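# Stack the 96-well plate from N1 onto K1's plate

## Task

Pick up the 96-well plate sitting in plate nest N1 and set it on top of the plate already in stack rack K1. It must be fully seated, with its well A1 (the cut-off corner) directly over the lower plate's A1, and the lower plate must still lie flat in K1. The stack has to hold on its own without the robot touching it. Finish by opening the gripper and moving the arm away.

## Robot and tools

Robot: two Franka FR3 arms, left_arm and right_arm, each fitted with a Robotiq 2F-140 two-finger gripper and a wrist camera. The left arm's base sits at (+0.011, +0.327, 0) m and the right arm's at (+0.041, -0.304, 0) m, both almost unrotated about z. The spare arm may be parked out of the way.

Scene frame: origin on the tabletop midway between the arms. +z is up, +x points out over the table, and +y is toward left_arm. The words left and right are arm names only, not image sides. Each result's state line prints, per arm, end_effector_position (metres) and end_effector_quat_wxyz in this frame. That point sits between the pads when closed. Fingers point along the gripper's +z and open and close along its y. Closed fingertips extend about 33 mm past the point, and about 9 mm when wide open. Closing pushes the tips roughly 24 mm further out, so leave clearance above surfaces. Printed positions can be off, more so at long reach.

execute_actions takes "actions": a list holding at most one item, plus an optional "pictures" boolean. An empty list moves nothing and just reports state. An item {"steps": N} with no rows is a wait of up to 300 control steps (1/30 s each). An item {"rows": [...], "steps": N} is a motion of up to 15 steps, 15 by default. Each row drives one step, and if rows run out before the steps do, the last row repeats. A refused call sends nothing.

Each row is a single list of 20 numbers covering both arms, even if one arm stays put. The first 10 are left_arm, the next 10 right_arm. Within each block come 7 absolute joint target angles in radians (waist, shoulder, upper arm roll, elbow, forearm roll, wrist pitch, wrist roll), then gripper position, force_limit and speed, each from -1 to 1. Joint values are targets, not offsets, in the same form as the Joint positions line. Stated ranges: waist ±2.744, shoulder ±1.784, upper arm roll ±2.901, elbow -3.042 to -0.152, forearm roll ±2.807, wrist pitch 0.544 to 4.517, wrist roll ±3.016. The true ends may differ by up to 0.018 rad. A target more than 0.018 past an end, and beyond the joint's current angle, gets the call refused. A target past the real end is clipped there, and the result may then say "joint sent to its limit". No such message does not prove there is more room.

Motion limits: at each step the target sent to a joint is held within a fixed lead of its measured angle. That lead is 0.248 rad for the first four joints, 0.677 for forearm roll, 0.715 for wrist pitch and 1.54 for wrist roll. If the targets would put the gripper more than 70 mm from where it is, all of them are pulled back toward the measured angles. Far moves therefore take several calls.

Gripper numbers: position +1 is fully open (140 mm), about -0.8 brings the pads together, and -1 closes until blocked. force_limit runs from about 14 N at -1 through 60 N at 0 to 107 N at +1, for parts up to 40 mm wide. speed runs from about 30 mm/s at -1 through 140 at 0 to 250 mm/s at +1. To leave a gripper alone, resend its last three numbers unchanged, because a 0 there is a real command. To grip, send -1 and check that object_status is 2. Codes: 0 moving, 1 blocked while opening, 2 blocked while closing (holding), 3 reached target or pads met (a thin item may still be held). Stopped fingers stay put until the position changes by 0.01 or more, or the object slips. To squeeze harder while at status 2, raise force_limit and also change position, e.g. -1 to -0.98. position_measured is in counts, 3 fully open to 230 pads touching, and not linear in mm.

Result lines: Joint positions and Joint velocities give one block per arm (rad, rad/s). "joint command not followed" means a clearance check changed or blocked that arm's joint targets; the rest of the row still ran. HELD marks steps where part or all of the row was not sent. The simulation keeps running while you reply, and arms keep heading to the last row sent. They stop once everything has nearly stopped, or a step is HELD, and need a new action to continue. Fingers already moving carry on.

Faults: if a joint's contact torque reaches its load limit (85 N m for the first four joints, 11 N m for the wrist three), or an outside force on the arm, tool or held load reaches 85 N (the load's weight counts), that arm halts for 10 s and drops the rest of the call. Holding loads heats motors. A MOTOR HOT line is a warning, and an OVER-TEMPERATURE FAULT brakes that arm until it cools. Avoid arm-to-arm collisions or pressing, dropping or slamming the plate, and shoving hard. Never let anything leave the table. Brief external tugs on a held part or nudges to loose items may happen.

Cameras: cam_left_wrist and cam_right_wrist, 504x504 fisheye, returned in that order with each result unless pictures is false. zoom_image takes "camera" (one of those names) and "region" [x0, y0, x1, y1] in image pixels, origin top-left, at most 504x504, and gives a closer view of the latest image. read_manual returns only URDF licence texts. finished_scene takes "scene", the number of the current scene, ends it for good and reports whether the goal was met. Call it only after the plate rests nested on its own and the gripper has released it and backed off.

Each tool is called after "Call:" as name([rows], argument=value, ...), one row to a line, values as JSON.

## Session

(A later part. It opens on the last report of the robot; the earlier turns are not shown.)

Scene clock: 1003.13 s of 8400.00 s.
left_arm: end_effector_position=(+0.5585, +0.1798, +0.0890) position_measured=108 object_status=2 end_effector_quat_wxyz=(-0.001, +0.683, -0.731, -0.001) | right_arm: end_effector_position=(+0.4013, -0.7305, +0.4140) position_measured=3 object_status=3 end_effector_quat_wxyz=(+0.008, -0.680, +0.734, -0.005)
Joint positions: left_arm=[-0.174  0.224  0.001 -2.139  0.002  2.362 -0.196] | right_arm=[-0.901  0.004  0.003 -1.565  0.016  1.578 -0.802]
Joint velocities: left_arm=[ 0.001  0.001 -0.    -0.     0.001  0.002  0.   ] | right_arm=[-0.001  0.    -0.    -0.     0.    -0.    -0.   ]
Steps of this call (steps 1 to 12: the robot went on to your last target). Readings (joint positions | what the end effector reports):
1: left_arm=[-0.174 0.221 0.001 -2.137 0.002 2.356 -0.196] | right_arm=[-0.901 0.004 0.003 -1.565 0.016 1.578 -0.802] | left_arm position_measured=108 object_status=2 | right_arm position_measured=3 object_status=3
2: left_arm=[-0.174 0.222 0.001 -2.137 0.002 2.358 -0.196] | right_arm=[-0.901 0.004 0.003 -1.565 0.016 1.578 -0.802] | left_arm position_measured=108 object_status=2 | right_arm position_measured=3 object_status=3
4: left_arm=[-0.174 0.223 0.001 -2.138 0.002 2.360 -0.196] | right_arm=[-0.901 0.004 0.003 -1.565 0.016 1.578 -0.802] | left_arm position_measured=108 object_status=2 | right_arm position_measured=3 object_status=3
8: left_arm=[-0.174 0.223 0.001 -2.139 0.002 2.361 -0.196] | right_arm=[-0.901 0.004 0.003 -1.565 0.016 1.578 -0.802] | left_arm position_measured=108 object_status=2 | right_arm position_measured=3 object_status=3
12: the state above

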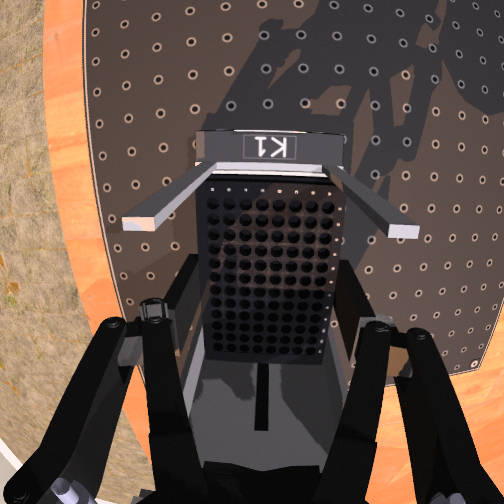

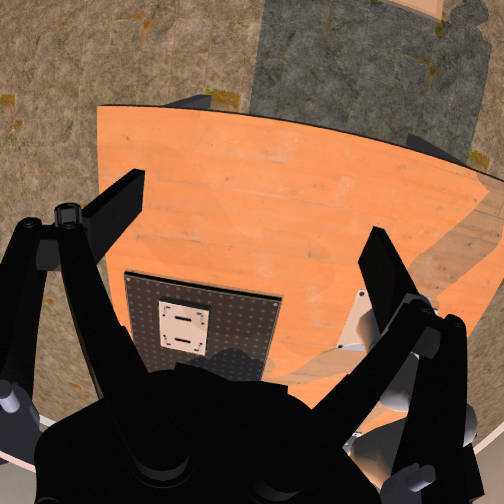

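Call:
execute_actions([
  {"rows": [[-0.175,0.2263,0.001,-2.1415,-0.001,2.3695,-0.196,-1,0,-0.6,-0.9,0.003,0.004,-1.565,0.016,1.578,-0.802,1,0,0],[-0.175,0.2274,0.001,-2.1419,-0.001,2.372,-0.196,-1,0,-0.6,-0.9,0.003,0.004,-1.565,0.016,1.578,-0.802,1,0,0],[-0.175,0.2284,0.001,-2.1422,-0.001,2.3734,-0.196,-1,0,-0.6,-0.9,0.003,0.004,-1.565,0.016,1.578,-0.802,1,0,0],[-0.175,0.2294,0.001,-2.1425,-0.001,2.3747,-0.196,-1,0,-0.6,-0.9,0.003,0.004,-1.565,0.016,1.578,-0.802,1,0,0],[-0.175,0.2305,0.001,-2.1428,-0.001,2.3761,-0.196,-1,0,-0.6,-0.9,0.003,0.004,-1.565,0.016,1.578,-0.802,1,0,0],[-0.175,0.2315,0.001,-2.1432,-0.001,2.3774,-0.196,-1,0,-0.6,-0.9,0.003,0.004,-1.565,0.016,1.578,-0.802,1,0,0],[-0.175,0.2325,0.001,-2.1435,-0.001,2.3788,-0.196,-1,0,-0.6,-0.9,0.003,0.004,-1.565,0.016,1.578,-0.802,1,0,0],[-0.175,0.2336,0.001,-2.1438,-0.001,2.3801,-0.196,-1,0,-0.6,-0.9,0.003,0.004,-1.565,0.016,1.578,-0.802,1,0,0],[-0.175,0.2346,0.001,-2.1441,-0.001,2.3815,-0.196,-1,0,-0.6,-0.9,0.003,0.004,-1.565,0.016,1.578,-0.802,1,0,0],[-0.175,0.2356,0.001,-2.1445,-0.001,2.3828,-0.196,-1,0,-0.6,-0.9,0.003,0.004,-1.565,0.016,1.578,-0.802,1,0,0],[-0.175,0.2367,0.001,-2.1448,-0.001,2.3842,-0.196,-1,0,-0.6,-0.9,0.003,0.004,-1.565,0.016,1.578,-0.802,1,0,0],[-0.175,0.2377,0.001,-2.1451,-0.001,2.3848,-0.196,-1,0,-0.6,-0.9,0.003,0.004,-1.565,0.016,1.578,-0.802,1,0,0],[-0.175,0.2385,0.001,-2.1454,-0.001,2.3848,-0.196,-1,0,-0.6,-0.9,0.003,0.004,-1.565,0.016,1.578,-0.802,1,0,0],[-0.175,0.239,0.001,-2.1456,-0.001,2.3848,-0.196,-1,0,-0.6,-0.9,0.003,0.004,-1.565,0.016,1.578,-0.802,1,0,0]], "steps": 15},
], pictures=false)

Call:
execute_actions([
  {"steps": 12},
])

Scene clock: 1041.03 s of 8400.00 s.
left_arm: end_effector_position=(+0.5590, +0.1798, +0.0825) position_measured=108 object_status=2 end_effector_quat_wxyz=(-0.001, +0.683, -0.731, -0.000) | right_arm: end_effector_position=(+0.4013, -0.7305, +0.4140) position_measured=3 object_status=3 end_effector_quat_wxyz=(+0.008, -0.680, +0.734, -0.005)
Joint positions: left_arm=[-0.174  0.235  0.002 -2.142  0.002  2.378 -0.196] | right_arm=[-0.901  0.004  0.003 -1.565  0.016  1.578 -0.802]
Joint velocities: left_arm=[-0.    -0.001 -0.    -0.001  0.     0.004  0.   ] | right_arm=[-0.001  0.002 -0.001  0.    -0.     0.    -0.001]
Steps of this call (steps 1 to 15: the robot went on to your last target; steps 16 to 90: nothing new was sent; then 34.40 s passed at rest; steps 91 to 105: all 15 steps of this action). Readings (joint positions | what the end effector reports):
91: left_arm=[-0.174 0.224 0.002 -2.139 0.002 2.363 -0.196] | right_arm=[-0.901 0.004 0.003 -1.565 0.016 1.578 -0.802] | left_arm position_measured=108 object_status=2 | right_arm position_measured=3 object_status=3
92: left_arm=[-0.174 0.224 0.002 -2.140 0.002 2.364 -0.196] | right_arm=[-0.901 0.004 0.003 -1.565 0.016 1.578 -0.802] | left_arm position_measured=108 object_status=2 | right_arm position_measured=3 object_status=3
94: left_arm=[-0.174 0.225 0.002 -2.140 0.002 2.366 -0.196] | right_arm=[-0.901 0.004 0.003 -1.565 0.016 1.578 -0.802] | left_arm position_measured=108 object_status=2 | right_arm position_measured=3 object_status=3
98: left_arm=[-0.174 0.229 0.002 -2.141 0.002 2.371 -0.196] | right_arm=[-0.901 0.004 0.003 -1.565 0.016 1.578 -0.802] | left_arm position_measured=108 object_status=2 | right_arm position_measured=3 object_status=3
105: the state above

Scene clock: 1041.43 s of 8400.00 s.
left_arm: end_effector_position=(+0.5590, +0.1798, +0.0825) position_measured=108 object_status=2 end_effector_quat_wxyz=(-0.001, +0.683, -0.731, -0.000) | right_arm: end_effector_position=(+0.4013, -0.7305, +0.4140) position_measured=3 object_status=3 end_effector_quat_wxyz=(+0.008, -0.680, +0.734, -0.005)
Joint positions: left_arm=[-0.174  0.235  0.002 -2.143  0.002  2.378 -0.196] | right_arm=[-0.901  0.004  0.003 -1.565  0.016  1.578 -0.802]
Joint velocities: left_arm=[ 0.001 -0.001  0.001 -0.     0.001  0.001 -0.001] | right_arm=[ 0.     0.    -0.002 -0.    -0.    -0.001  0.001]
Steps of this call (steps 1 to 12: the robot went on to your last target). Readings (joint positions | what the end effector reports):
1: left_arm=[-0.174 0.235 0.002 -2.143 0.002 2.378 -0.196] | right_arm=[-0.901 0.004 0.003 -1.565 0.016 1.578 -0.802] | left_arm position_measured=108 object_status=2 | right_arm position_measured=3 object_status=3
2: left_arm=[-0.174 0.235 0.002 -2.143 0.002 2.378 -0.196] | right_arm=[-0.901 0.004 0.003 -1.565 0.016 1.578 -0.802] | left_arm position_measured=108 object_status=2 | right_arm position_measured=3 object_status=3
4: left_arm=[-0.174 0.235 0.002 -2.143 0.002 2.378 -0.196] | right_arm=[-0.901 0.004 0.003 -1.565 0.016 1.578 -0.802] | left_arm position_measured=108 object_status=2 | right_arm position_measured=3 object_status=3
8: left_arm=[-0.174 0.235 0.002 -2.143 0.002 2.378 -0.196] | right_arm=[-0.901 0.004 0.003 -1.565 0.016 1.578 -0.802] | left_arm position_measured=108 object_status=2 | right_arm position_measured=3 object_status=3
12: the state above

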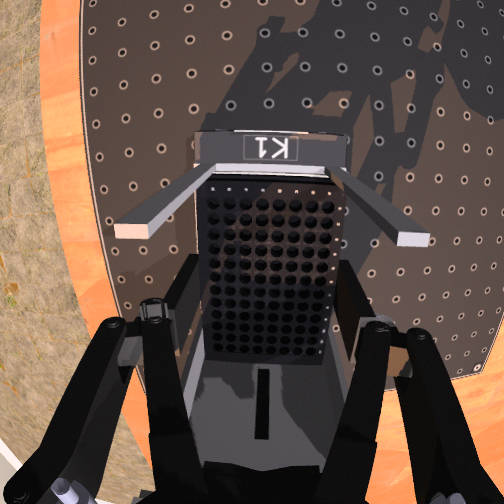

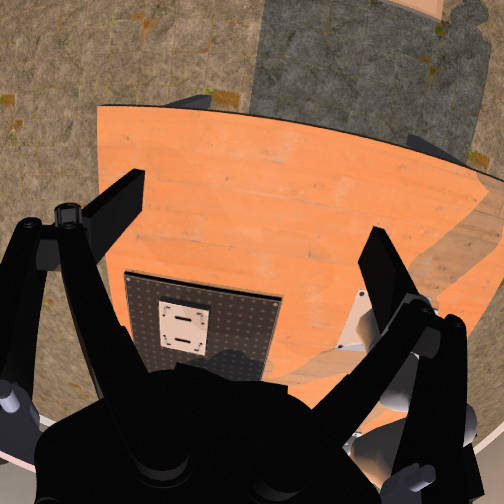

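Call:
execute_actions([
  {"rows": [[-0.175,0.2395,0.001,-2.1456,-0.001,2.378,-0.196,-1,0,-0.6,-0.9,0.003,0.004,-1.565,0.016,1.578,-0.802,1,0,0],[-0.175,0.24,0.001,-2.1456,-0.001,2.374,-0.196,-1,0,-0.6,-0.9,0.003,0.004,-1.565,0.016,1.578,-0.802,1,0,0],[-0.175,0.24,0.001,-2.1456,-0.001,2.37,-0.196,-1,0,-0.6,-0.9,0.003,0.004,-1.565,0.016,1.578,-0.802,1,0,0]], "steps": 15},
], pictures=false)

Scene clock: 1054.13 s of 8400.00 s.
left_arm: end_effector_position=(+0.5590, +0.1798, +0.0825) position_measured=108 object_status=2 end_effector_quat_wxyz=(-0.001, +0.683, -0.731, -0.000) | right_arm: end_effector_position=(+0.4013, -0.7305, +0.4140) position_measured=3 object_status=3 end_effector_quat_wxyz=(+0.008, -0.680, +0.734, -0.005)
Joint positions: left_arm=[-0.174  0.235  0.002 -2.143  0.002  2.378 -0.196] | right_arm=[-0.901  0.004  0.003 -1.565  0.016  1.578 -0.802]
Joint velocities: left_arm=[ 0.     0.001 -0.001  0.001  0.001 -0.     0.001] | right_arm=[-0.     0.001  0.     0.    -0.001 -0.001 -0.   ]
Steps of this call (steps 1 to 15: the robot went on to your last target; steps 16 to 90: nothing new was sent; then 9.20 s passed at rest; steps 91 to 105: all 15 steps of this action). Readings (joint positions | what the end effector reports):
91: left_arm=[-0.174 0.235 0.002 -2.143 0.002 2.379 -0.196] | right_arm=[-0.901 0.004 0.003 -1.565 0.016 1.578 -0.802] | left_arm position_measured=108 object_status=2 | right_arm position_measured=3 object_status=3
92: left_arm=[-0.174 0.235 0.002 -2.143 0.002 2.378 -0.196] | right_arm=[-0.901 0.004 0.003 -1.565 0.016 1.578 -0.802] | left_arm position_measured=108 object_status=2 | right_arm position_measured=3 object_status=3
94: left_arm=[-0.174 0.235 0.002 -2.143 0.002 2.378 -0.196] | right_arm=[-0.901 0.004 0.003 -1.565 0.016 1.578 -0.802] | left_arm position_measured=108 object_status=2 | right_arm position_measured=3 object_status=3
98: left_arm=[-0.174 0.235 0.002 -2.143 0.002 2.378 -0.196] | right_arm=[-0.901 0.004 0.003 -1.565 0.016 1.578 -0.802] | left_arm position_measured=108 object_status=2 | right_arm position_measured=3 object_status=3
105: the state above

Call:
execute_actions([
  {"rows": [[-0.177,0.238,0.001,-2.1446,-0.001,2.378,-0.196,-1,0,-0.6,-0.9,0.003,0.004,-1.565,0.016,1.578,-0.802,1,0,0],[-0.179,0.238,0.001,-2.1446,-0.001,2.378,-0.196,-1,0,-0.6,-0.9,0.003,0.004,-1.565,0.016,1.578,-0.802,1,0,0],[-0.18,0.238,0.001,-2.1446,-0.001,2.378,-0.196,-1,0,-0.6,-0.9,0.003,0.004,-1.565,0.016,1.578,-0.802,1,0,0]], "steps": 10},
], pictures=false)

Call:
execute_actions([
  {"rows": [[-0.177,0.238,0.001,-2.1446,-0.001,2.378,-0.196,-1,0,-0.6,-0.9,0.003,0.004,-1.565,0.016,1.578,-0.802,1,0,0],[-0.174,0.238,0.001,-2.1446,-0.001,2.378,-0.196,-1,0,-0.6,-0.9,0.003,0.004,-1.565,0.016,1.578,-0.802,1,0,0],[-0.171,0.238,0.001,-2.1446,-0.001,2.378,-0.196,-1,0,-0.6,-0.9,0.003,0.004,-1.565,0.016,1.578,-0.802,1,0,0],[-0.169,0.238,0.001,-2.1446,-0.001,2.378,-0.196,-1,0,-0.6,-0.9,0.003,0.004,-1.565,0.016,1.578,-0.802,1,0,0],[-0.168,0.238,0.001,-2.1446,-0.001,2.378,-0.196,-1,0,-0.6,-0.9,0.003,0.004,-1.565,0.016,1.578,-0.802,1,0,0]], "steps": 12},
], pictures=false)

Scene clock: 1068.17 s of 8400.00 s.
left_arm: end_effector_position=(+0.5590, +0.1797, +0.0826) position_measured=108 object_status=2 end_effector_quat_wxyz=(-0.001, +0.683, -0.731, -0.000) | right_arm: end_effector_position=(+0.4013, -0.7305, +0.4140) position_measured=3 object_status=3 end_effector_quat_wxyz=(+0.008, -0.680, +0.734, -0.005)
Joint positions: left_arm=[-0.175  0.235  0.003 -2.143  0.002  2.378 -0.196] | right_arm=[-0.901  0.004  0.003 -1.565  0.016  1.578 -0.802]
Joint velocities: left_arm=[-0.     0.     0.     0.    -0.001 -0.     0.001] | right_arm=[ 0.    -0.     0.001 -0.    -0.     0.001  0.001]
Steps of this call (steps 1 to 15: the robot went on to your last target; steps 16 to 90: nothing new was sent; then 10.70 s passed at rest; steps 91 to 100: all 10 steps of this action). Readings (joint positions | what the end effector reports):
91: left_arm=[-0.174 0.235 0.002 -2.143 0.002 2.378 -0.196] | right_arm=[-0.901 0.004 0.003 -1.565 0.016 1.578 -0.802] | left_arm position_measured=108 object_status=2 | right_arm position_measured=3 object_status=3
92: left_arm=[-0.174 0.235 0.002 -2.143 0.002 2.378 -0.196] | right_arm=[-0.901 0.004 0.003 -1.565 0.016 1.578 -0.802] | left_arm position_measured=108 object_status=2 | right_arm position_measured=3 object_status=3
94: left_arm=[-0.174 0.235 0.002 -2.143 0.002 2.378 -0.196] | right_arm=[-0.901 0.004 0.003 -1.565 0.016 1.578 -0.802] | left_arm position_measured=108 object_status=2 | right_arm position_measured=3 object_status=3
98: left_arm=[-0.175 0.235 0.003 -2.143 0.002 2.378 -0.196] | right_arm=[-0.901 0.004 0.003 -1.565 0.016 1.578 -0.802] | left_arm position_measured=108 object_status=2 | right_arm position_measured=3 object_status=3
100: the state above

Scene clock: 1068.57 s of 8400.00 s.
left_arm: end_effector_position=(+0.5592, +0.1806, +0.0826) position_measured=108 object_status=2 end_effector_quat_wxyz=(-0.001, +0.683, -0.730, -0.000) | right_arm: end_effector_position=(+0.4013, -0.7305, +0.4140) position_measured=3 object_status=3 end_effector_quat_wxyz=(+0.008, -0.680, +0.734, -0.005)
Joint positions: left_arm=[-0.171  0.235  0.001 -2.143  0.002  2.378 -0.196] | right_arm=[-0.901  0.004  0.003 -1.565  0.016  1.578 -0.802]
Joint velocities: left_arm=[-0.    -0.    -0.002  0.001 -0.     0.     0.001] | right_arm=[ 0.    -0.001  0.    -0.001 -0.     0.     0.001]
Steps of this call (steps 1 to 12: all 12 steps of this action). Readings (joint positions | what the end effector reports):
1: left_arm=[-0.175 0.235 0.003 -2.143 0.002 2.378 -0.196] | right_arm=[-0.901 0.004 0.003 -1.565 0.016 1.578 -0.802] | left_arm position_measured=108 object_status=2 | right_arm position_measured=3 object_status=3
2: left_arm=[-0.175 0.235 0.003 -2.143 0.002 2.378 -0.196] | right_arm=[-0.901 0.004 0.003 -1.565 0.016 1.578 -0.802] | left_arm position_measured=108 object_status=2 | right_arm position_measured=3 object_status=3
4: left_arm=[-0.174 0.235 0.002 -2.143 0.002 2.378 -0.196] | right_arm=[-0.901 0.004 0.003 -1.565 0.016 1.578 -0.802] | left_arm position_measured=108 object_status=2 | right_arm position_measured=3 object_status=3
8: left_arm=[-0.172 0.235 0.001 -2.143 0.002 2.378 -0.196] | right_arm=[-0.901 0.004 0.003 -1.565 0.016 1.578 -0.802] | left_arm position_measured=108 object_status=2 | right_arm position_measured=3 object_status=3
12: the state above

Call:
execute_actions([
  {"rows": [[-0.171,0.238,0.001,-2.1446,-0.001,2.378,-0.196,-1,0,-0.6,-0.9,0.003,0.004,-1.565,0.016,1.578,-0.802,1,0,0],[-0.173,0.2375,0.001,-2.1454,-0.001,2.378,-0.196,-1,0,-0.6,-0.9,0.003,0.004,-1.565,0.016,1.578,-0.802,1,0,0],[-0.1735,0.237,0.001,-2.1461,-0.001,2.378,-0.196,-1,0,-0.6,-0.9,0.003,0.004,-1.565,0.016,1.578,-0.802,1,0,0],[-0.174,0.2365,0.001,-2.1469,-0.001,2.378,-0.196,-1,0,-0.6,-0.9,0.003,0.004,-1.565,0.016,1.578,-0.802,1,0,0],[-0.174,0.236,0.001,-2.1476,-0.001,2.378,-0.196,-1,0,-0.6,-0.9,0.003,0.004,-1.565,0.016,1.578,-0.802,1,0,0],[-0.174,0.2355,0.001,-2.1484,-0.001,2.378,-0.196,-1,0,-0.6,-0.9,0.003,0.004,-1.565,0.016,1.578,-0.802,1,0,0],[-0.174,0.235,0.001,-2.1491,-0.001,2.378,-0.196,-1,0,-0.6,-0.9,0.003,0.004,-1.565,0.016,1.578,-0.802,1,0,0],[-0.174,0.2345,0.001,-2.1499,-0.001,2.378,-0.196,-1,0,-0.6,-0.9,0.003,0.004,-1.565,0.016,1.578,-0.802,1,0,0],[-0.174,0.234,0.001,-2.1506,-0.001,2.378,-0.196,-1,0,-0.6,-0.9,0.003,0.004,-1.565,0.016,1.578,-0.802,1,0,0]], "steps": 15},
])

Scene clock: 1100.53 s of 8400.00 s.
left_arm: end_effector_position=(+0.5585, +0.1805, +0.0826) position_measured=108 object_status=2 end_effector_quat_wxyz=(-0.001, +0.683, -0.730, +0.000) | right_arm: end_effector_position=(+0.4013, -0.7305, +0.4140) position_measured=3 object_status=3 end_effector_quat_wxyz=(+0.008, -0.680, +0.734, -0.005)
Joint positions: left_arm=[-0.172  0.233  0.001 -2.145  0.002  2.379 -0.196] | right_arm=[-0.901  0.004  0.003 -1.565  0.016  1.578 -0.802]
Joint velocities: left_arm=[-0.002 -0.001  0.    -0.     0.     0.002 -0.   ] | right_arm=[ 0.     0.001 -0.001  0.    -0.    -0.     0.001]
Steps of this call (steps 1 to 15: the robot went on to your last target; steps 16 to 90: nothing new was sent; then 28.47 s passed at rest; steps 91 to 105: all 15 steps of this action). Readings (joint positions | what the end effector reports):
91: left_arm=[-0.171 0.235 0.001 -2.143 0.002 2.378 -0.196] | right_arm=[-0.901 0.004 0.003 -1.565 0.016 1.578 -0.802] | left_arm position_measured=108 object_status=2 | right_arm position_measured=3 object_status=3
92: left_arm=[-0.171 0.235 0.001 -2.143 0.002 2.378 -0.196] | right_arm=[-0.901 0.004 0.003 -1.565 0.016 1.578 -0.802] | left_arm position_measured=108 object_status=2 | right_arm position_measured=3 object_status=3
94: left_arm=[-0.171 0.235 0.001 -2.143 0.002 2.378 -0.196] | right_arm=[-0.901 0.004 0.003 -1.565 0.016 1.578 -0.802] | left_arm position_measured=108 object_status=2 | right_arm position_measured=3 object_status=3
98: left_arm=[-0.172 0.234 0.001 -2.144 0.002 2.378 -0.196] | right_arm=[-0.901 0.004 0.003 -1.565 0.016 1.578 -0.802] | left_arm position_measured=108 object_status=2 | right_arm position_measured=3 object_status=3
105: the state above

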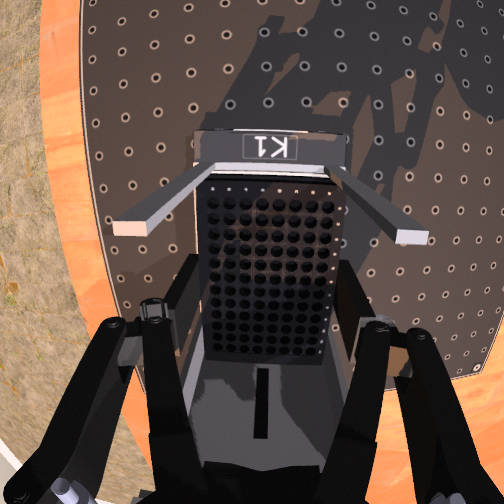

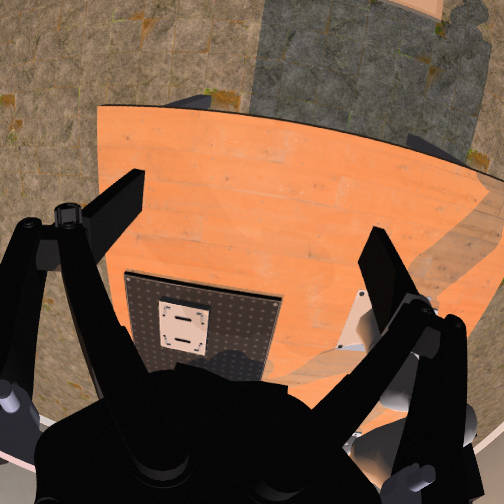

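Call:
execute_actions([
  {"rows": [[-0.1745,0.235,0.001,-2.148,-0.001,2.379,-0.196,-1,0,-0.6,-0.9,0.003,0.004,-1.565,0.016,1.578,-0.802,1,0,0],[-0.175,0.236,0.001,-2.1455,-0.001,2.379,-0.196,-1,0,-0.6,-0.9,0.003,0.004,-1.565,0.016,1.578,-0.802,1,0,0],[-0.1753,0.2365,0.001,-2.1445,-0.001,2.379,-0.196,-1,0,-0.6,-0.9,0.003,0.004,-1.565,0.016,1.578,-0.802,1,0,0],[-0.1756,0.2365,0.001,-2.1445,-0.001,2.379,-0.196,-1,0,-0.6,-0.9,0.003,0.004,-1.565,0.016,1.578,-0.802,1,0,0],[-0.176,0.2365,0.001,-2.1445,-0.001,2.379,-0.196,-1,0,-0.6,-0.9,0.003,0.004,-1.565,0.016,1.578,-0.802,1,0,0]], "steps": 15},
])

Call:
zoom_image(camera="cam_left_wrist", region=[200, 155, 260, 195])

Scene clock: 1114.07 s of 8400.00 s.
left_arm: end_effector_position=(+0.5585, +0.1798, +0.0826) position_measured=108 object_status=2 end_effector_quat_wxyz=(-0.001, +0.683, -0.731, +0.000) | right_arm: end_effector_position=(+0.4013, -0.7305, +0.4140) position_measured=3 object_status=3 end_effector_quat_wxyz=(+0.008, -0.680, +0.734, -0.005)
Joint positions: left_arm=[-0.173  0.233  0.001 -2.145  0.002  2.38  -0.196] | right_arm=[-0.901  0.004  0.003 -1.565  0.016  1.578 -0.802]
Joint velocities: left_arm=[ 0.001 -0.    -0.    -0.001 -0.001  0.    -0.   ] | right_arm=[ 0.001 -0.002  0.001  0.    -0.    -0.    -0.001]
Steps of this call (steps 1 to 15: the robot went on to your last target; steps 16 to 90: nothing new was sent; then 10.03 s passed at rest; steps 91 to 105: all 15 steps of this action). Readings (joint positions | what the end effector reports):
91: left_arm=[-0.172 0.233 0.001 -2.146 0.002 2.380 -0.196] | right_arm=[-0.901 0.004 0.003 -1.565 0.016 1.578 -0.802] | left_arm position_measured=108 object_status=2 | right_arm position_measured=3 object_status=3
92: left_arm=[-0.172 0.233 0.001 -2.146 0.002 2.380 -0.196] | right_arm=[-0.901 0.004 0.003 -1.565 0.016 1.578 -0.802] | left_arm position_measured=108 object_status=2 | right_arm position_measured=3 object_status=3
94: left_arm=[-0.172 0.233 0.001 -2.145 0.002 2.380 -0.196] | right_arm=[-0.901 0.004 0.003 -1.565 0.016 1.578 -0.802] | left_arm position_measured=108 object_status=2 | right_arm position_measured=3 object_status=3
98: left_arm=[-0.173 0.233 0.001 -2.145 0.002 2.380 -0.196] | right_arm=[-0.901 0.004 0.003 -1.565 0.016 1.578 -0.802] | left_arm position_measured=108 object_status=2 | right_arm position_measured=3 object_status=3
105: the state above

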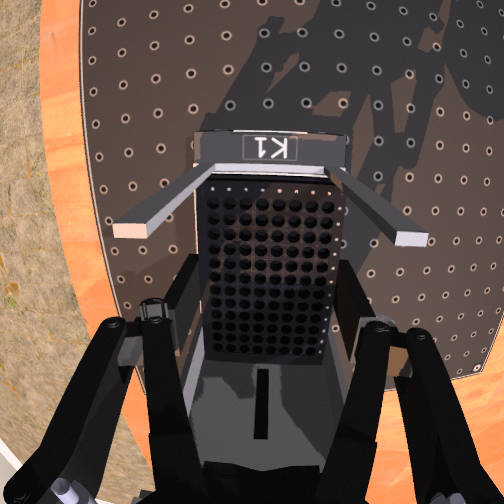

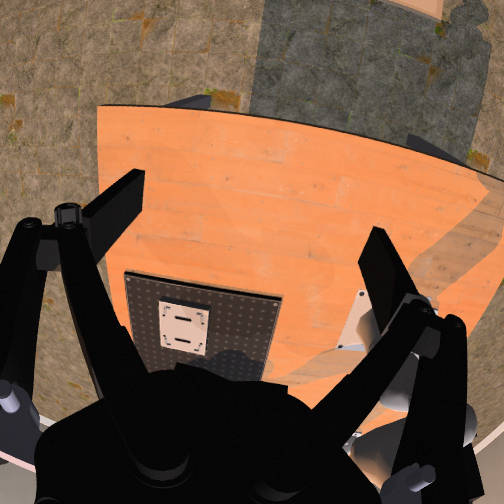

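Region (200, 155, 260, 195) of cam_left_wrist's 504x504 image, scaled by 8.400, with more detail than that image has.

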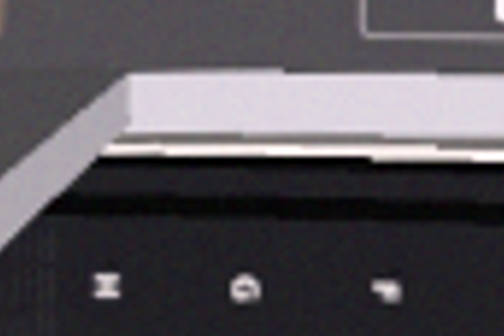

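Call:
execute_actions([
  {"rows": [[-0.174,0.237,0.001,-2.1435,-0.001,2.379,-0.196,-1,0,-0.6,-0.9,0.003,0.004,-1.565,0.016,1.578,-0.802,1,0,0],[-0.172,0.2375,0.001,-2.1425,-0.001,2.379,-0.196,-1,0,-0.6,-0.9,0.003,0.004,-1.565,0.016,1.578,-0.802,1,0,0],[-0.1715,0.238,0.001,-2.142,-0.001,2.379,-0.196,-1,0,-0.6,-0.9,0.003,0.004,-1.565,0.016,1.578,-0.802,1,0,0],[-0.171,0.2385,0.001,-2.1415,-0.001,2.379,-0.196,-1,0,-0.6,-0.9,0.003,0.004,-1.565,0.016,1.578,-0.802,1,0,0],[-0.1707,0.2385,0.001,-2.141,-0.001,2.379,-0.196,-1,0,-0.6,-0.9,0.003,0.004,-1.565,0.016,1.578,-0.802,1,0,0]], "steps": 15},
], pictures=false)

Scene clock: 1137.27 s of 8400.00 s.
left_arm: end_effector_position=(+0.5595, +0.1798, +0.0826) position_measured=108 object_status=2 end_effector_quat_wxyz=(-0.001, +0.683, -0.731, +0.001) | right_arm: end_effector_position=(+0.4013, -0.7305, +0.4140) position_measured=3 object_status=3 end_effector_quat_wxyz=(+0.008, -0.680, +0.734, -0.005)
Joint positions: left_arm=[-0.173  0.235  0.001 -2.142  0.002  2.38  -0.196] | right_arm=[-0.901  0.004  0.003 -1.565  0.016  1.578 -0.802]
Joint velocities: left_arm=[-0.002  0.001 -0.    -0.     0.001 -0.001 -0.002] | right_arm=[ 0.001  0.     0.001  0.001 -0.001  0.001  0.   ]
Steps of this call (steps 1 to 15: the robot went on to your last target; steps 16 to 90: nothing new was sent; then 19.70 s passed at rest; steps 91 to 105: all 15 steps of this action). Readings (joint positions | what the end effector reports):
91: left_arm=[-0.173 0.233 0.001 -2.145 0.002 2.380 -0.196] | right_arm=[-0.901 0.004 0.003 -1.565 0.016 1.578 -0.802] | left_arm position_measured=108 object_status=2 | right_arm position_measured=3 object_status=3
92: left_arm=[-0.173 0.233 0.001 -2.145 0.002 2.380 -0.196] | right_arm=[-0.901 0.004 0.003 -1.565 0.016 1.578 -0.802] | left_arm position_measured=108 object_status=2 | right_arm position_measured=3 object_status=3
94: left_arm=[-0.173 0.234 0.001 -2.144 0.002 2.380 -0.196] | right_arm=[-0.901 0.004 0.003 -1.565 0.016 1.578 -0.802] | left_arm position_measured=108 object_status=2 | right_arm position_measured=3 object_status=3
98: left_arm=[-0.173 0.235 0.001 -2.143 0.002 2.380 -0.196] | right_arm=[-0.901 0.004 0.003 -1.565 0.016 1.578 -0.802] | left_arm position_measured=108 object_status=2 | right_arm position_measured=3 object_status=3
105: the state above

Call:
execute_actions([
  {"rows": [[-0.1705,0.2375,0.001,-2.143,-0.001,2.379,-0.196,-1,0,-0.6,-0.9,0.003,0.004,-1.565,0.016,1.578,-0.802,1,0,0],[-0.1703,0.2365,0.001,-2.145,-0.001,2.379,-0.196,-1,0,-0.6,-0.9,0.003,0.004,-1.565,0.016,1.578,-0.802,1,0,0],[-0.1703,0.2355,0.001,-2.146,-0.001,2.379,-0.196,-1,0,-0.6,-0.9,0.003,0.004,-1.565,0.016,1.578,-0.802,1,0,0],[-0.1703,0.2348,0.001,-2.147,-0.001,2.379,-0.196,-1,0,-0.6,-0.9,0.003,0.004,-1.565,0.016,1.578,-0.802,1,0,0]], "steps": 13},
], pictures=false)

Scene clock: 1147.47 s of 8400.00 s.
left_arm: end_effector_position=(+0.5593, +0.1800, +0.0826) position_measured=108 object_status=2 end_effector_quat_wxyz=(-0.001, +0.683, -0.730, +0.000) | right_arm: end_effector_position=(+0.4013, -0.7305, +0.4140) position_measured=3 object_status=3 end_effector_quat_wxyz=(+0.008, -0.680, +0.734, -0.005)
Joint positions: left_arm=[-0.172  0.234  0.001 -2.143  0.002  2.38  -0.196] | right_arm=[-0.901  0.004  0.003 -1.565  0.016  1.578 -0.802]
Joint velocities: left_arm=[-0.001  0.    -0.     0.001 -0.001 -0.     0.002] | right_arm=[ 0.    -0.001  0.001 -0.001 -0.001 -0.     0.001]
Steps of this call (steps 1 to 15: the robot went on to your last target; steps 16 to 90: nothing new was sent; then 6.77 s passed at rest; steps 91 to 103: all 13 steps of this action). Readings (joint positions | what the end effector reports):
91: left_arm=[-0.173 0.235 0.001 -2.142 0.002 2.380 -0.196] | right_arm=[-0.901 0.004 0.003 -1.565 0.016 1.578 -0.802] | left_arm position_measured=108 object_status=2 | right_arm position_measured=3 object_status=3
92: left_arm=[-0.173 0.235 0.001 -2.142 0.002 2.380 -0.196] | right_arm=[-0.901 0.004 0.003 -1.565 0.016 1.578 -0.802] | left_arm position_measured=108 object_status=2 | right_arm position_measured=3 object_status=3
94: left_arm=[-0.173 0.235 0.001 -2.143 0.002 2.380 -0.196] | right_arm=[-0.901 0.004 0.003 -1.565 0.016 1.578 -0.802] | left_arm position_measured=108 object_status=2 | right_arm position_measured=3 object_status=3
98: left_arm=[-0.172 0.235 0.001 -2.143 0.002 2.380 -0.196] | right_arm=[-0.901 0.004 0.003 -1.565 0.016 1.578 -0.802] | left_arm position_measured=108 object_status=2 | right_arm position_measured=3 object_status=3
103: the state above

Call:
execute_actions([
  {"rows": [[-0.1703,0.234,0.001,-2.1478,-0.001,2.379,-0.196,-1,0,-0.6,-0.9,0.003,0.004,-1.565,0.016,1.578,-0.802,1,0,0],[-0.1703,0.234,0.001,-2.1478,-0.001,2.379,-0.196,-1,0,-0.6,-0.9,0.003,0.004,-1.565,0.016,1.578,-0.802,1,0,0],[-0.1703,0.234,0.001,-2.1478,-0.001,2.379,-0.196,-1,0,-0.6,-0.9,0.003,0.004,-1.565,0.016,1.578,-0.802,1,0,0],[-0.1703,0.234,0.001,-2.1478,-0.001,2.379,-0.196,-1,0,-0.6,-0.9,0.003,0.004,-1.565,0.016,1.578,-0.802,1,0,0],[-0.1703,0.234,0.001,-2.1478,-0.001,2.379,-0.196,-1,0,-0.6,-0.9,0.003,0.004,-1.565,0.016,1.578,-0.802,1,0,0],[-0.1703,0.234,0.001,-2.1478,-0.001,2.379,-0.196,-1,0,-0.6,-0.9,0.003,0.004,-1.565,0.016,1.578,-0.802,1,0,0],[-0.172,0.2345,0.001,-2.1445,0.002,2.38,-0.196,-1,0,-0.6,-0.9,0.003,0.004,-1.565,0.016,1.578,-0.802,1,0,0],[-0.172,0.2345,0.001,-2.1445,0.002,2.38,-0.196,0.45,0,-0.4,-0.9,0.003,0.004,-1.565,0.016,1.578,-0.802,1,0,0]], "steps": 15},
])

Scene clock: 1160.37 s of 8400.00 s.
left_arm: end_effector_position=(+0.5590, +0.1802, +0.0826) position_measured=73 object_status=0 end_effector_quat_wxyz=(-0.001, +0.683, -0.730, +0.000) | right_arm: end_effector_position=(+0.4013, -0.7305, +0.4140) position_measured=3 object_status=3 end_effector_quat_wxyz=(+0.008, -0.680, +0.734, -0.005)
Joint positions: left_arm=[-0.172  0.234  0.001 -2.144  0.002  2.38  -0.196] | right_arm=[-0.901  0.004  0.003 -1.565  0.016  1.578 -0.802]
Joint velocities: left_arm=[ 0.001 -0.001 -0.001 -0.    -0.001 -0.001 -0.002] | right_arm=[-0.    -0.     0.001  0.001 -0.     0.001 -0.001]
Steps of this call (steps 1 to 15: the robot went on to your last target; steps 16 to 90: nothing new was sent; then 9.40 s passed at rest; steps 91 to 105: all 15 steps of this action). Readings (joint positions | what the end effector reports):
91: left_arm=[-0.172 0.234 0.001 -2.144 0.002 2.380 -0.196] | right_arm=[-0.901 0.004 0.003 -1.565 0.016 1.578 -0.802] | left_arm position_measured=108 object_status=2 | right_arm position_measured=3 object_status=3
92: left_arm=[-0.172 0.234 0.001 -2.144 0.002 2.380 -0.196] | right_arm=[-0.901 0.004 0.003 -1.565 0.016 1.578 -0.802] | left_arm position_measured=108 object_status=2 | right_arm position_measured=3 object_status=3
94: left_arm=[-0.172 0.234 0.001 -2.144 0.002 2.380 -0.196] | right_arm=[-0.901 0.004 0.003 -1.565 0.016 1.578 -0.802] | left_arm position_measured=108 object_status=2 | right_arm position_measured=3 object_status=3
98: left_arm=[-0.172 0.234 0.001 -2.144 0.002 2.380 -0.196] | right_arm=[-0.901 0.004 0.003 -1.565 0.016 1.578 -0.802] | left_arm position_measured=108 object_status=0 | right_arm position_measured=3 object_status=3
105: the state above

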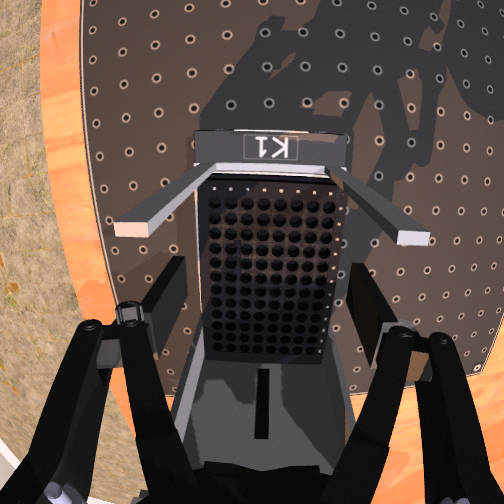

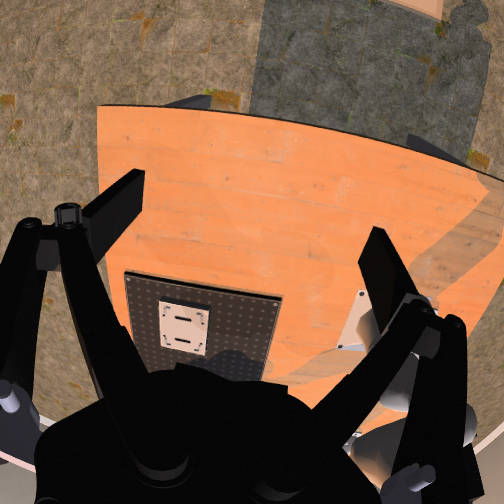

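Call:
execute_actions([
  {"rows": [[-0.172,0.2328,0.001,-2.144,0.002,2.375,-0.196,0.45,0,-0.4,-0.9,0.003,0.004,-1.565,0.016,1.578,-0.802,1,0,0],[-0.172,0.2302,0.001,-2.1432,0.002,2.366,-0.196,0.45,0,-0.4,-0.9,0.003,0.004,-1.565,0.016,1.578,-0.802,1,0,0],[-0.172,0.2259,0.001,-2.1418,0.002,2.356,-0.196,0.45,0,-0.4,-0.9,0.003,0.004,-1.565,0.016,1.578,-0.802,1,0,0],[-0.172,0.2191,0.001,-2.1394,0.002,2.339,-0.196,0.45,0,-0.4,-0.9,0.003,0.004,-1.565,0.016,1.578,-0.802,1,0,0],[-0.172,0.2108,0.001,-2.1364,0.002,2.323,-0.196,0.45,0,-0.4,-0.9,0.003,0.004,-1.565,0.016,1.578,-0.802,1,0,0],[-0.172,0.2011,0.001,-2.1324,0.002,2.304,-0.196,0.45,0,-0.4,-0.9,0.003,0.004,-1.565,0.016,1.578,-0.802,1,0,0],[-0.172,0.19,0.001,-2.1274,0.002,2.283,-0.196,0.45,0,-0.4,-0.9,0.003,0.004,-1.565,0.016,1.578,-0.802,1,0,0],[-0.172,0.1776,0.001,-2.1212,0.002,2.26,-0.196,0.45,0,-0.4,-0.9,0.003,0.004,-1.565,0.016,1.578,-0.802,1,0,0],[-0.172,0.1657,0.001,-2.1146,0.002,2.241,-0.196,0.45,0,-0.4,-0.9,0.003,0.004,-1.565,0.016,1.578,-0.802,1,0,0],[-0.172,0.1541,0.001,-2.1074,0.002,2.222,-0.196,0.45,0,-0.4,-0.9,0.003,0.004,-1.565,0.016,1.578,-0.802,1,0,0],[-0.172,0.143,0.001,-2.0997,0.002,2.203,-0.196,0.45,0,-0.4,-0.9,0.003,0.004,-1.565,0.016,1.578,-0.802,1,0,0],[-0.172,0.1323,0.001,-2.0916,0.002,2.184,-0.196,0.45,0,-0.4,-0.9,0.003,0.004,-1.565,0.016,1.578,-0.802,1,0,0],[-0.172,0.1221,0.001,-2.0829,0.002,2.165,-0.196,0.45,0,-0.4,-0.9,0.003,0.004,-1.565,0.016,1.578,-0.802,1,0,0],[-0.172,0.1122,0.001,-2.0738,0.002,2.146,-0.196,0.45,0,-0.4,-0.9,0.003,0.004,-1.565,0.016,1.578,-0.802,1,0,0],[-0.172,0.1028,0.001,-2.0641,0.002,2.127,-0.196,0.45,0,-0.4,-0.9,0.003,0.004,-1.565,0.016,1.578,-0.802,1,0,0]], "steps": 15},
], pictures=false)

Call:
execute_actions([
  {"rows": [[-0.172,0.0938,0.001,-2.054,0.002,2.108,-0.196,0.45,0,-0.4,-0.9,0.003,0.004,-1.565,0.016,1.578,-0.802,1,0,0],[-0.172,0.0853,0.001,-2.0434,0.002,2.089,-0.2,0.45,0,-0.4,-0.9,0.003,0.004,-1.565,0.016,1.578,-0.802,1,0,0],[-0.172,0.0772,0.001,-2.0322,0.002,2.07,-0.22,0.45,0,-0.4,-0.9,0.003,0.004,-1.565,0.016,1.578,-0.802,1,0,0],[-0.175,0.0704,0.001,-2.0221,0.002,2.058,-0.25,0.45,0,-0.4,-0.9,0.003,0.004,-1.565,0.016,1.578,-0.802,1,0,0],[-0.182,0.0648,0.001,-2.0131,0.002,2.048,-0.29,0.45,0,-0.4,-0.9,0.003,0.004,-1.565,0.016,1.578,-0.802,1,0,0],[-0.194,0.0604,0.001,-2.0054,0.002,2.045,-0.33,0.45,0,-0.4,-0.9,0.003,0.004,-1.565,0.016,1.578,-0.802,1,0,0],[-0.211,0.0578,0.001,-2.0007,0.002,2.047,-0.37,0.45,0,-0.4,-0.9,0.003,0.004,-1.565,0.016,1.578,-0.802,1,0,0],[-0.233,0.0561,0.001,-1.9975,0.002,2.052,-0.41,0.45,0,-0.4,-0.9,0.003,0.004,-1.565,0.016,1.578,-0.802,1,0,0],[-0.259,0.0561,0.001,-1.9975,0.002,2.052,-0.45,0.45,0,-0.4,-0.9,0.003,0.004,-1.565,0.016,1.578,-0.802,1,0,0],[-0.288,0.0561,0.001,-1.9975,0.002,2.052,-0.48,0.45,0,-0.4,-0.9,0.003,0.004,-1.565,0.016,1.578,-0.802,1,0,0],[-0.318,0.0561,0.001,-1.9975,0.002,2.052,-0.5,0.45,0,-0.4,-0.9,0.003,0.004,-1.565,0.016,1.578,-0.802,1,0,0],[-0.347,0.0561,0.001,-1.9975,0.002,2.052,-0.5,0.45,0,-0.4,-0.9,0.003,0.004,-1.565,0.016,1.578,-0.802,1,0,0],[-0.373,0.0561,0.001,-1.9975,0.002,2.052,-0.48,0.45,0,-0.4,-0.9,0.003,0.004,-1.565,0.016,1.578,-0.802,1,0,0],[-0.395,0.0561,0.001,-1.9975,0.002,2.052,-0.44,0.45,0,-0.4,-0.9,0.003,0.004,-1.565,0.016,1.578,-0.802,1,0,0],[-0.41,0.0561,0.001,-1.9975,0.002,2.052,-0.4,0.45,0,-0.4,-0.9,0.003,0.004,-1.565,0.016,1.578,-0.802,1,0,0]], "steps": 15},
], pictures=false)

Call:
execute_actions([
  {"steps": 12},
])

Scene clock: 1232.70 s of 8400.00 s.
left_arm: end_effector_position=(+0.5589, +0.1802, +0.1535) position_measured=72 object_status=3 end_effector_quat_wxyz=(-0.001, +0.683, -0.730, -0.000) | right_arm: end_effector_position=(+0.4013, -0.7305, +0.4140) position_measured=3 object_status=3 end_effector_quat_wxyz=(+0.008, -0.680, +0.734, -0.005)
Joint positions: left_arm=[-0.172  0.127  0.001 -2.086  0.002  2.214 -0.196] | right_arm=[-0.901  0.004  0.003 -1.565  0.016  1.578 -0.802]
Joint velocities: left_arm=[-0.001 -0.324 -0.     0.268 -0.    -0.501  0.001] | right_arm=[-0.001  0.001 -0.001 -0.     0.    -0.     0.001]
Steps of this call (steps 1 to 15: the robot went on to your last target; steps 16 to 90: nothing new was sent; then 68.83 s passed at rest; steps 91 to 105: all 15 steps of this action). Readings (joint positions | what the end effector reports):
91: left_arm=[-0.172 0.234 0.001 -2.144 0.002 2.380 -0.196] | right_arm=[-0.901 0.004 0.003 -1.565 0.016 1.578 -0.802] | left_arm position_measured=72 object_status=3 | right_arm position_measured=3 object_status=3
92: left_arm=[-0.172 0.234 0.001 -2.144 0.002 2.378 -0.196] | right_arm=[-0.901 0.004 0.003 -1.565 0.016 1.578 -0.802] | left_arm position_measured=72 object_status=3 | right_arm position_measured=3 object_status=3
94: left_arm=[-0.172 0.231 0.001 -2.144 0.002 2.370 -0.196] | right_arm=[-0.901 0.004 0.003 -1.565 0.016 1.578 -0.802] | left_arm position_measured=72 object_status=3 | right_arm position_measured=3 object_status=3
98: left_arm=[-0.172 0.207 0.001 -2.136 0.002 2.327 -0.196] | right_arm=[-0.901 0.004 0.003 -1.565 0.016 1.578 -0.802] | left_arm position_measured=72 object_status=3 | right_arm position_measured=3 object_status=3
105: the state above

Scene clock: 1233.20 s of 8400.00 s.
left_arm: end_effector_position=(+0.5259, +0.0812, +0.2219) position_measured=72 object_status=3 end_effector_quat_wxyz=(-0.003, +0.676, -0.737, +0.006) | right_arm: end_effector_position=(+0.4013, -0.7305, +0.4140) position_measured=3 object_status=3 end_effector_quat_wxyz=(+0.008, -0.680, +0.734, -0.005)
Joint positions: left_arm=[-0.359  0.054  0.004 -1.998  0.002  2.066 -0.361] | right_arm=[-0.901  0.004  0.003 -1.565  0.016  1.578 -0.802]
Joint velocities: left_arm=[-0.717  0.015 -0.114 -0.    -0.    -0.06  -0.11 ] | right_arm=[ 0.     0.    -0.001  0.     0.001  0.     0.001]
Steps of this call (steps 1 to 15: all 15 steps of this action). Readings (joint positions | what the end effector reports):
1: left_arm=[-0.172 0.117 0.001 -2.076 0.002 2.196 -0.196] | right_arm=[-0.901 0.004 0.003 -1.565 0.016 1.578 -0.802] | left_arm position_measured=72 object_status=3 | right_arm position_measured=3 object_status=3
2: left_arm=[-0.172 0.107 0.001 -2.067 0.002 2.178 -0.196] | right_arm=[-0.901 0.004 0.003 -1.565 0.016 1.578 -0.802] | left_arm position_measured=72 object_status=3 | right_arm position_measured=3 object_status=3
4: left_arm=[-0.172 0.089 0.001 -2.046 0.002 2.143 -0.202] | right_arm=[-0.901 0.004 0.003 -1.565 0.016 1.578 -0.802] | left_arm position_measured=72 object_status=3 | right_arm position_measured=3 object_status=3
8: left_arm=[-0.194 0.062 0.006 -2.011 0.002 2.093 -0.251] | right_arm=[-0.901 0.004 0.003 -1.565 0.016 1.578 -0.802] | left_arm position_measured=72 object_status=3 | right_arm position_measured=3 object_status=3
15: the state above

Scene clock: 1233.60 s of 8400.00 s.
left_arm: end_effector_position=(+0.5084, +0.0540, +0.2205) position_measured=72 object_status=3 end_effector_quat_wxyz=(-0.001, +0.664, -0.748, +0.001) | right_arm: end_effector_position=(+0.4013, -0.7305, +0.4140) position_measured=3 object_status=3 end_effector_quat_wxyz=(+0.008, -0.680, +0.734, -0.005)
Joint positions: left_arm=[-0.411  0.055 -0.    -1.998  0.002  2.056 -0.385] | right_arm=[-0.901  0.004  0.003 -1.565  0.016  1.578 -0.802]
Joint velocities: left_arm=[ 0.004 -0.     0.012 -0.001 -0.    -0.006 -0.03 ] | right_arm=[ 0.001  0.     0.    -0.001 -0.    -0.    -0.001]
Steps of this call (steps 1 to 12: the robot went on to your last target). Readings (joint positions | what the end effector reports):
1: left_arm=[-0.379 0.055 -0.001 -1.998 0.002 2.064 -0.364] | right_arm=[-0.901 0.004 0.003 -1.565 0.016 1.578 -0.802] | left_arm position_measured=72 object_status=3 | right_arm position_measured=3 object_status=3
2: left_arm=[-0.395 0.055 -0.005 -1.998 0.002 2.062 -0.367] | right_arm=[-0.901 0.004 0.003 -1.565 0.016 1.578 -0.802] | left_arm position_measured=72 object_status=3 | right_arm position_measured=3 object_status=3
4: left_arm=[-0.411 0.055 -0.009 -1.998 0.002 2.060 -0.372] | right_arm=[-0.901 0.004 0.003 -1.565 0.016 1.578 -0.802] | left_arm position_measured=72 object_status=3 | right_arm position_measured=3 object_status=3
8: left_arm=[-0.413 0.055 -0.004 -1.998 0.002 2.057 -0.380] | right_arm=[-0.901 0.004 0.003 -1.565 0.016 1.578 -0.802] | left_arm position_measured=72 object_status=3 | right_arm position_measured=3 object_status=3
12: the state above

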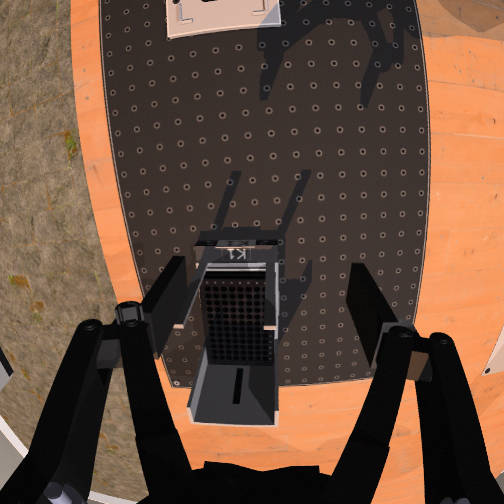

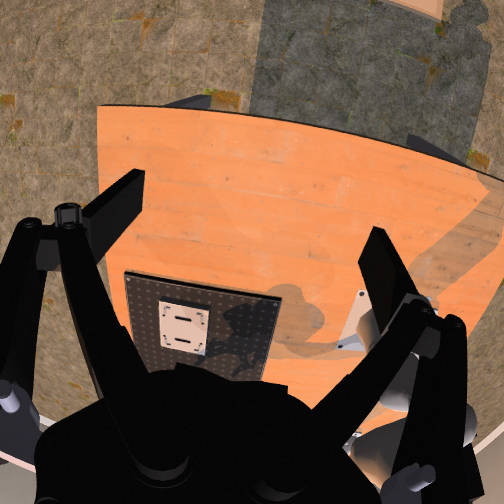

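Call:
zoom_image(camera="cam_left_wrist", region=[195, 250, 285, 300])

Region (195, 250, 285, 300) of cam_left_wrist's 504x504 image, scaled by 5.600, with more detail than that image has.

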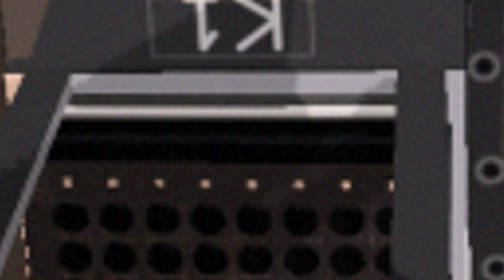

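Call:
finished_scene(scene=1)

The scene is finished: the task was done.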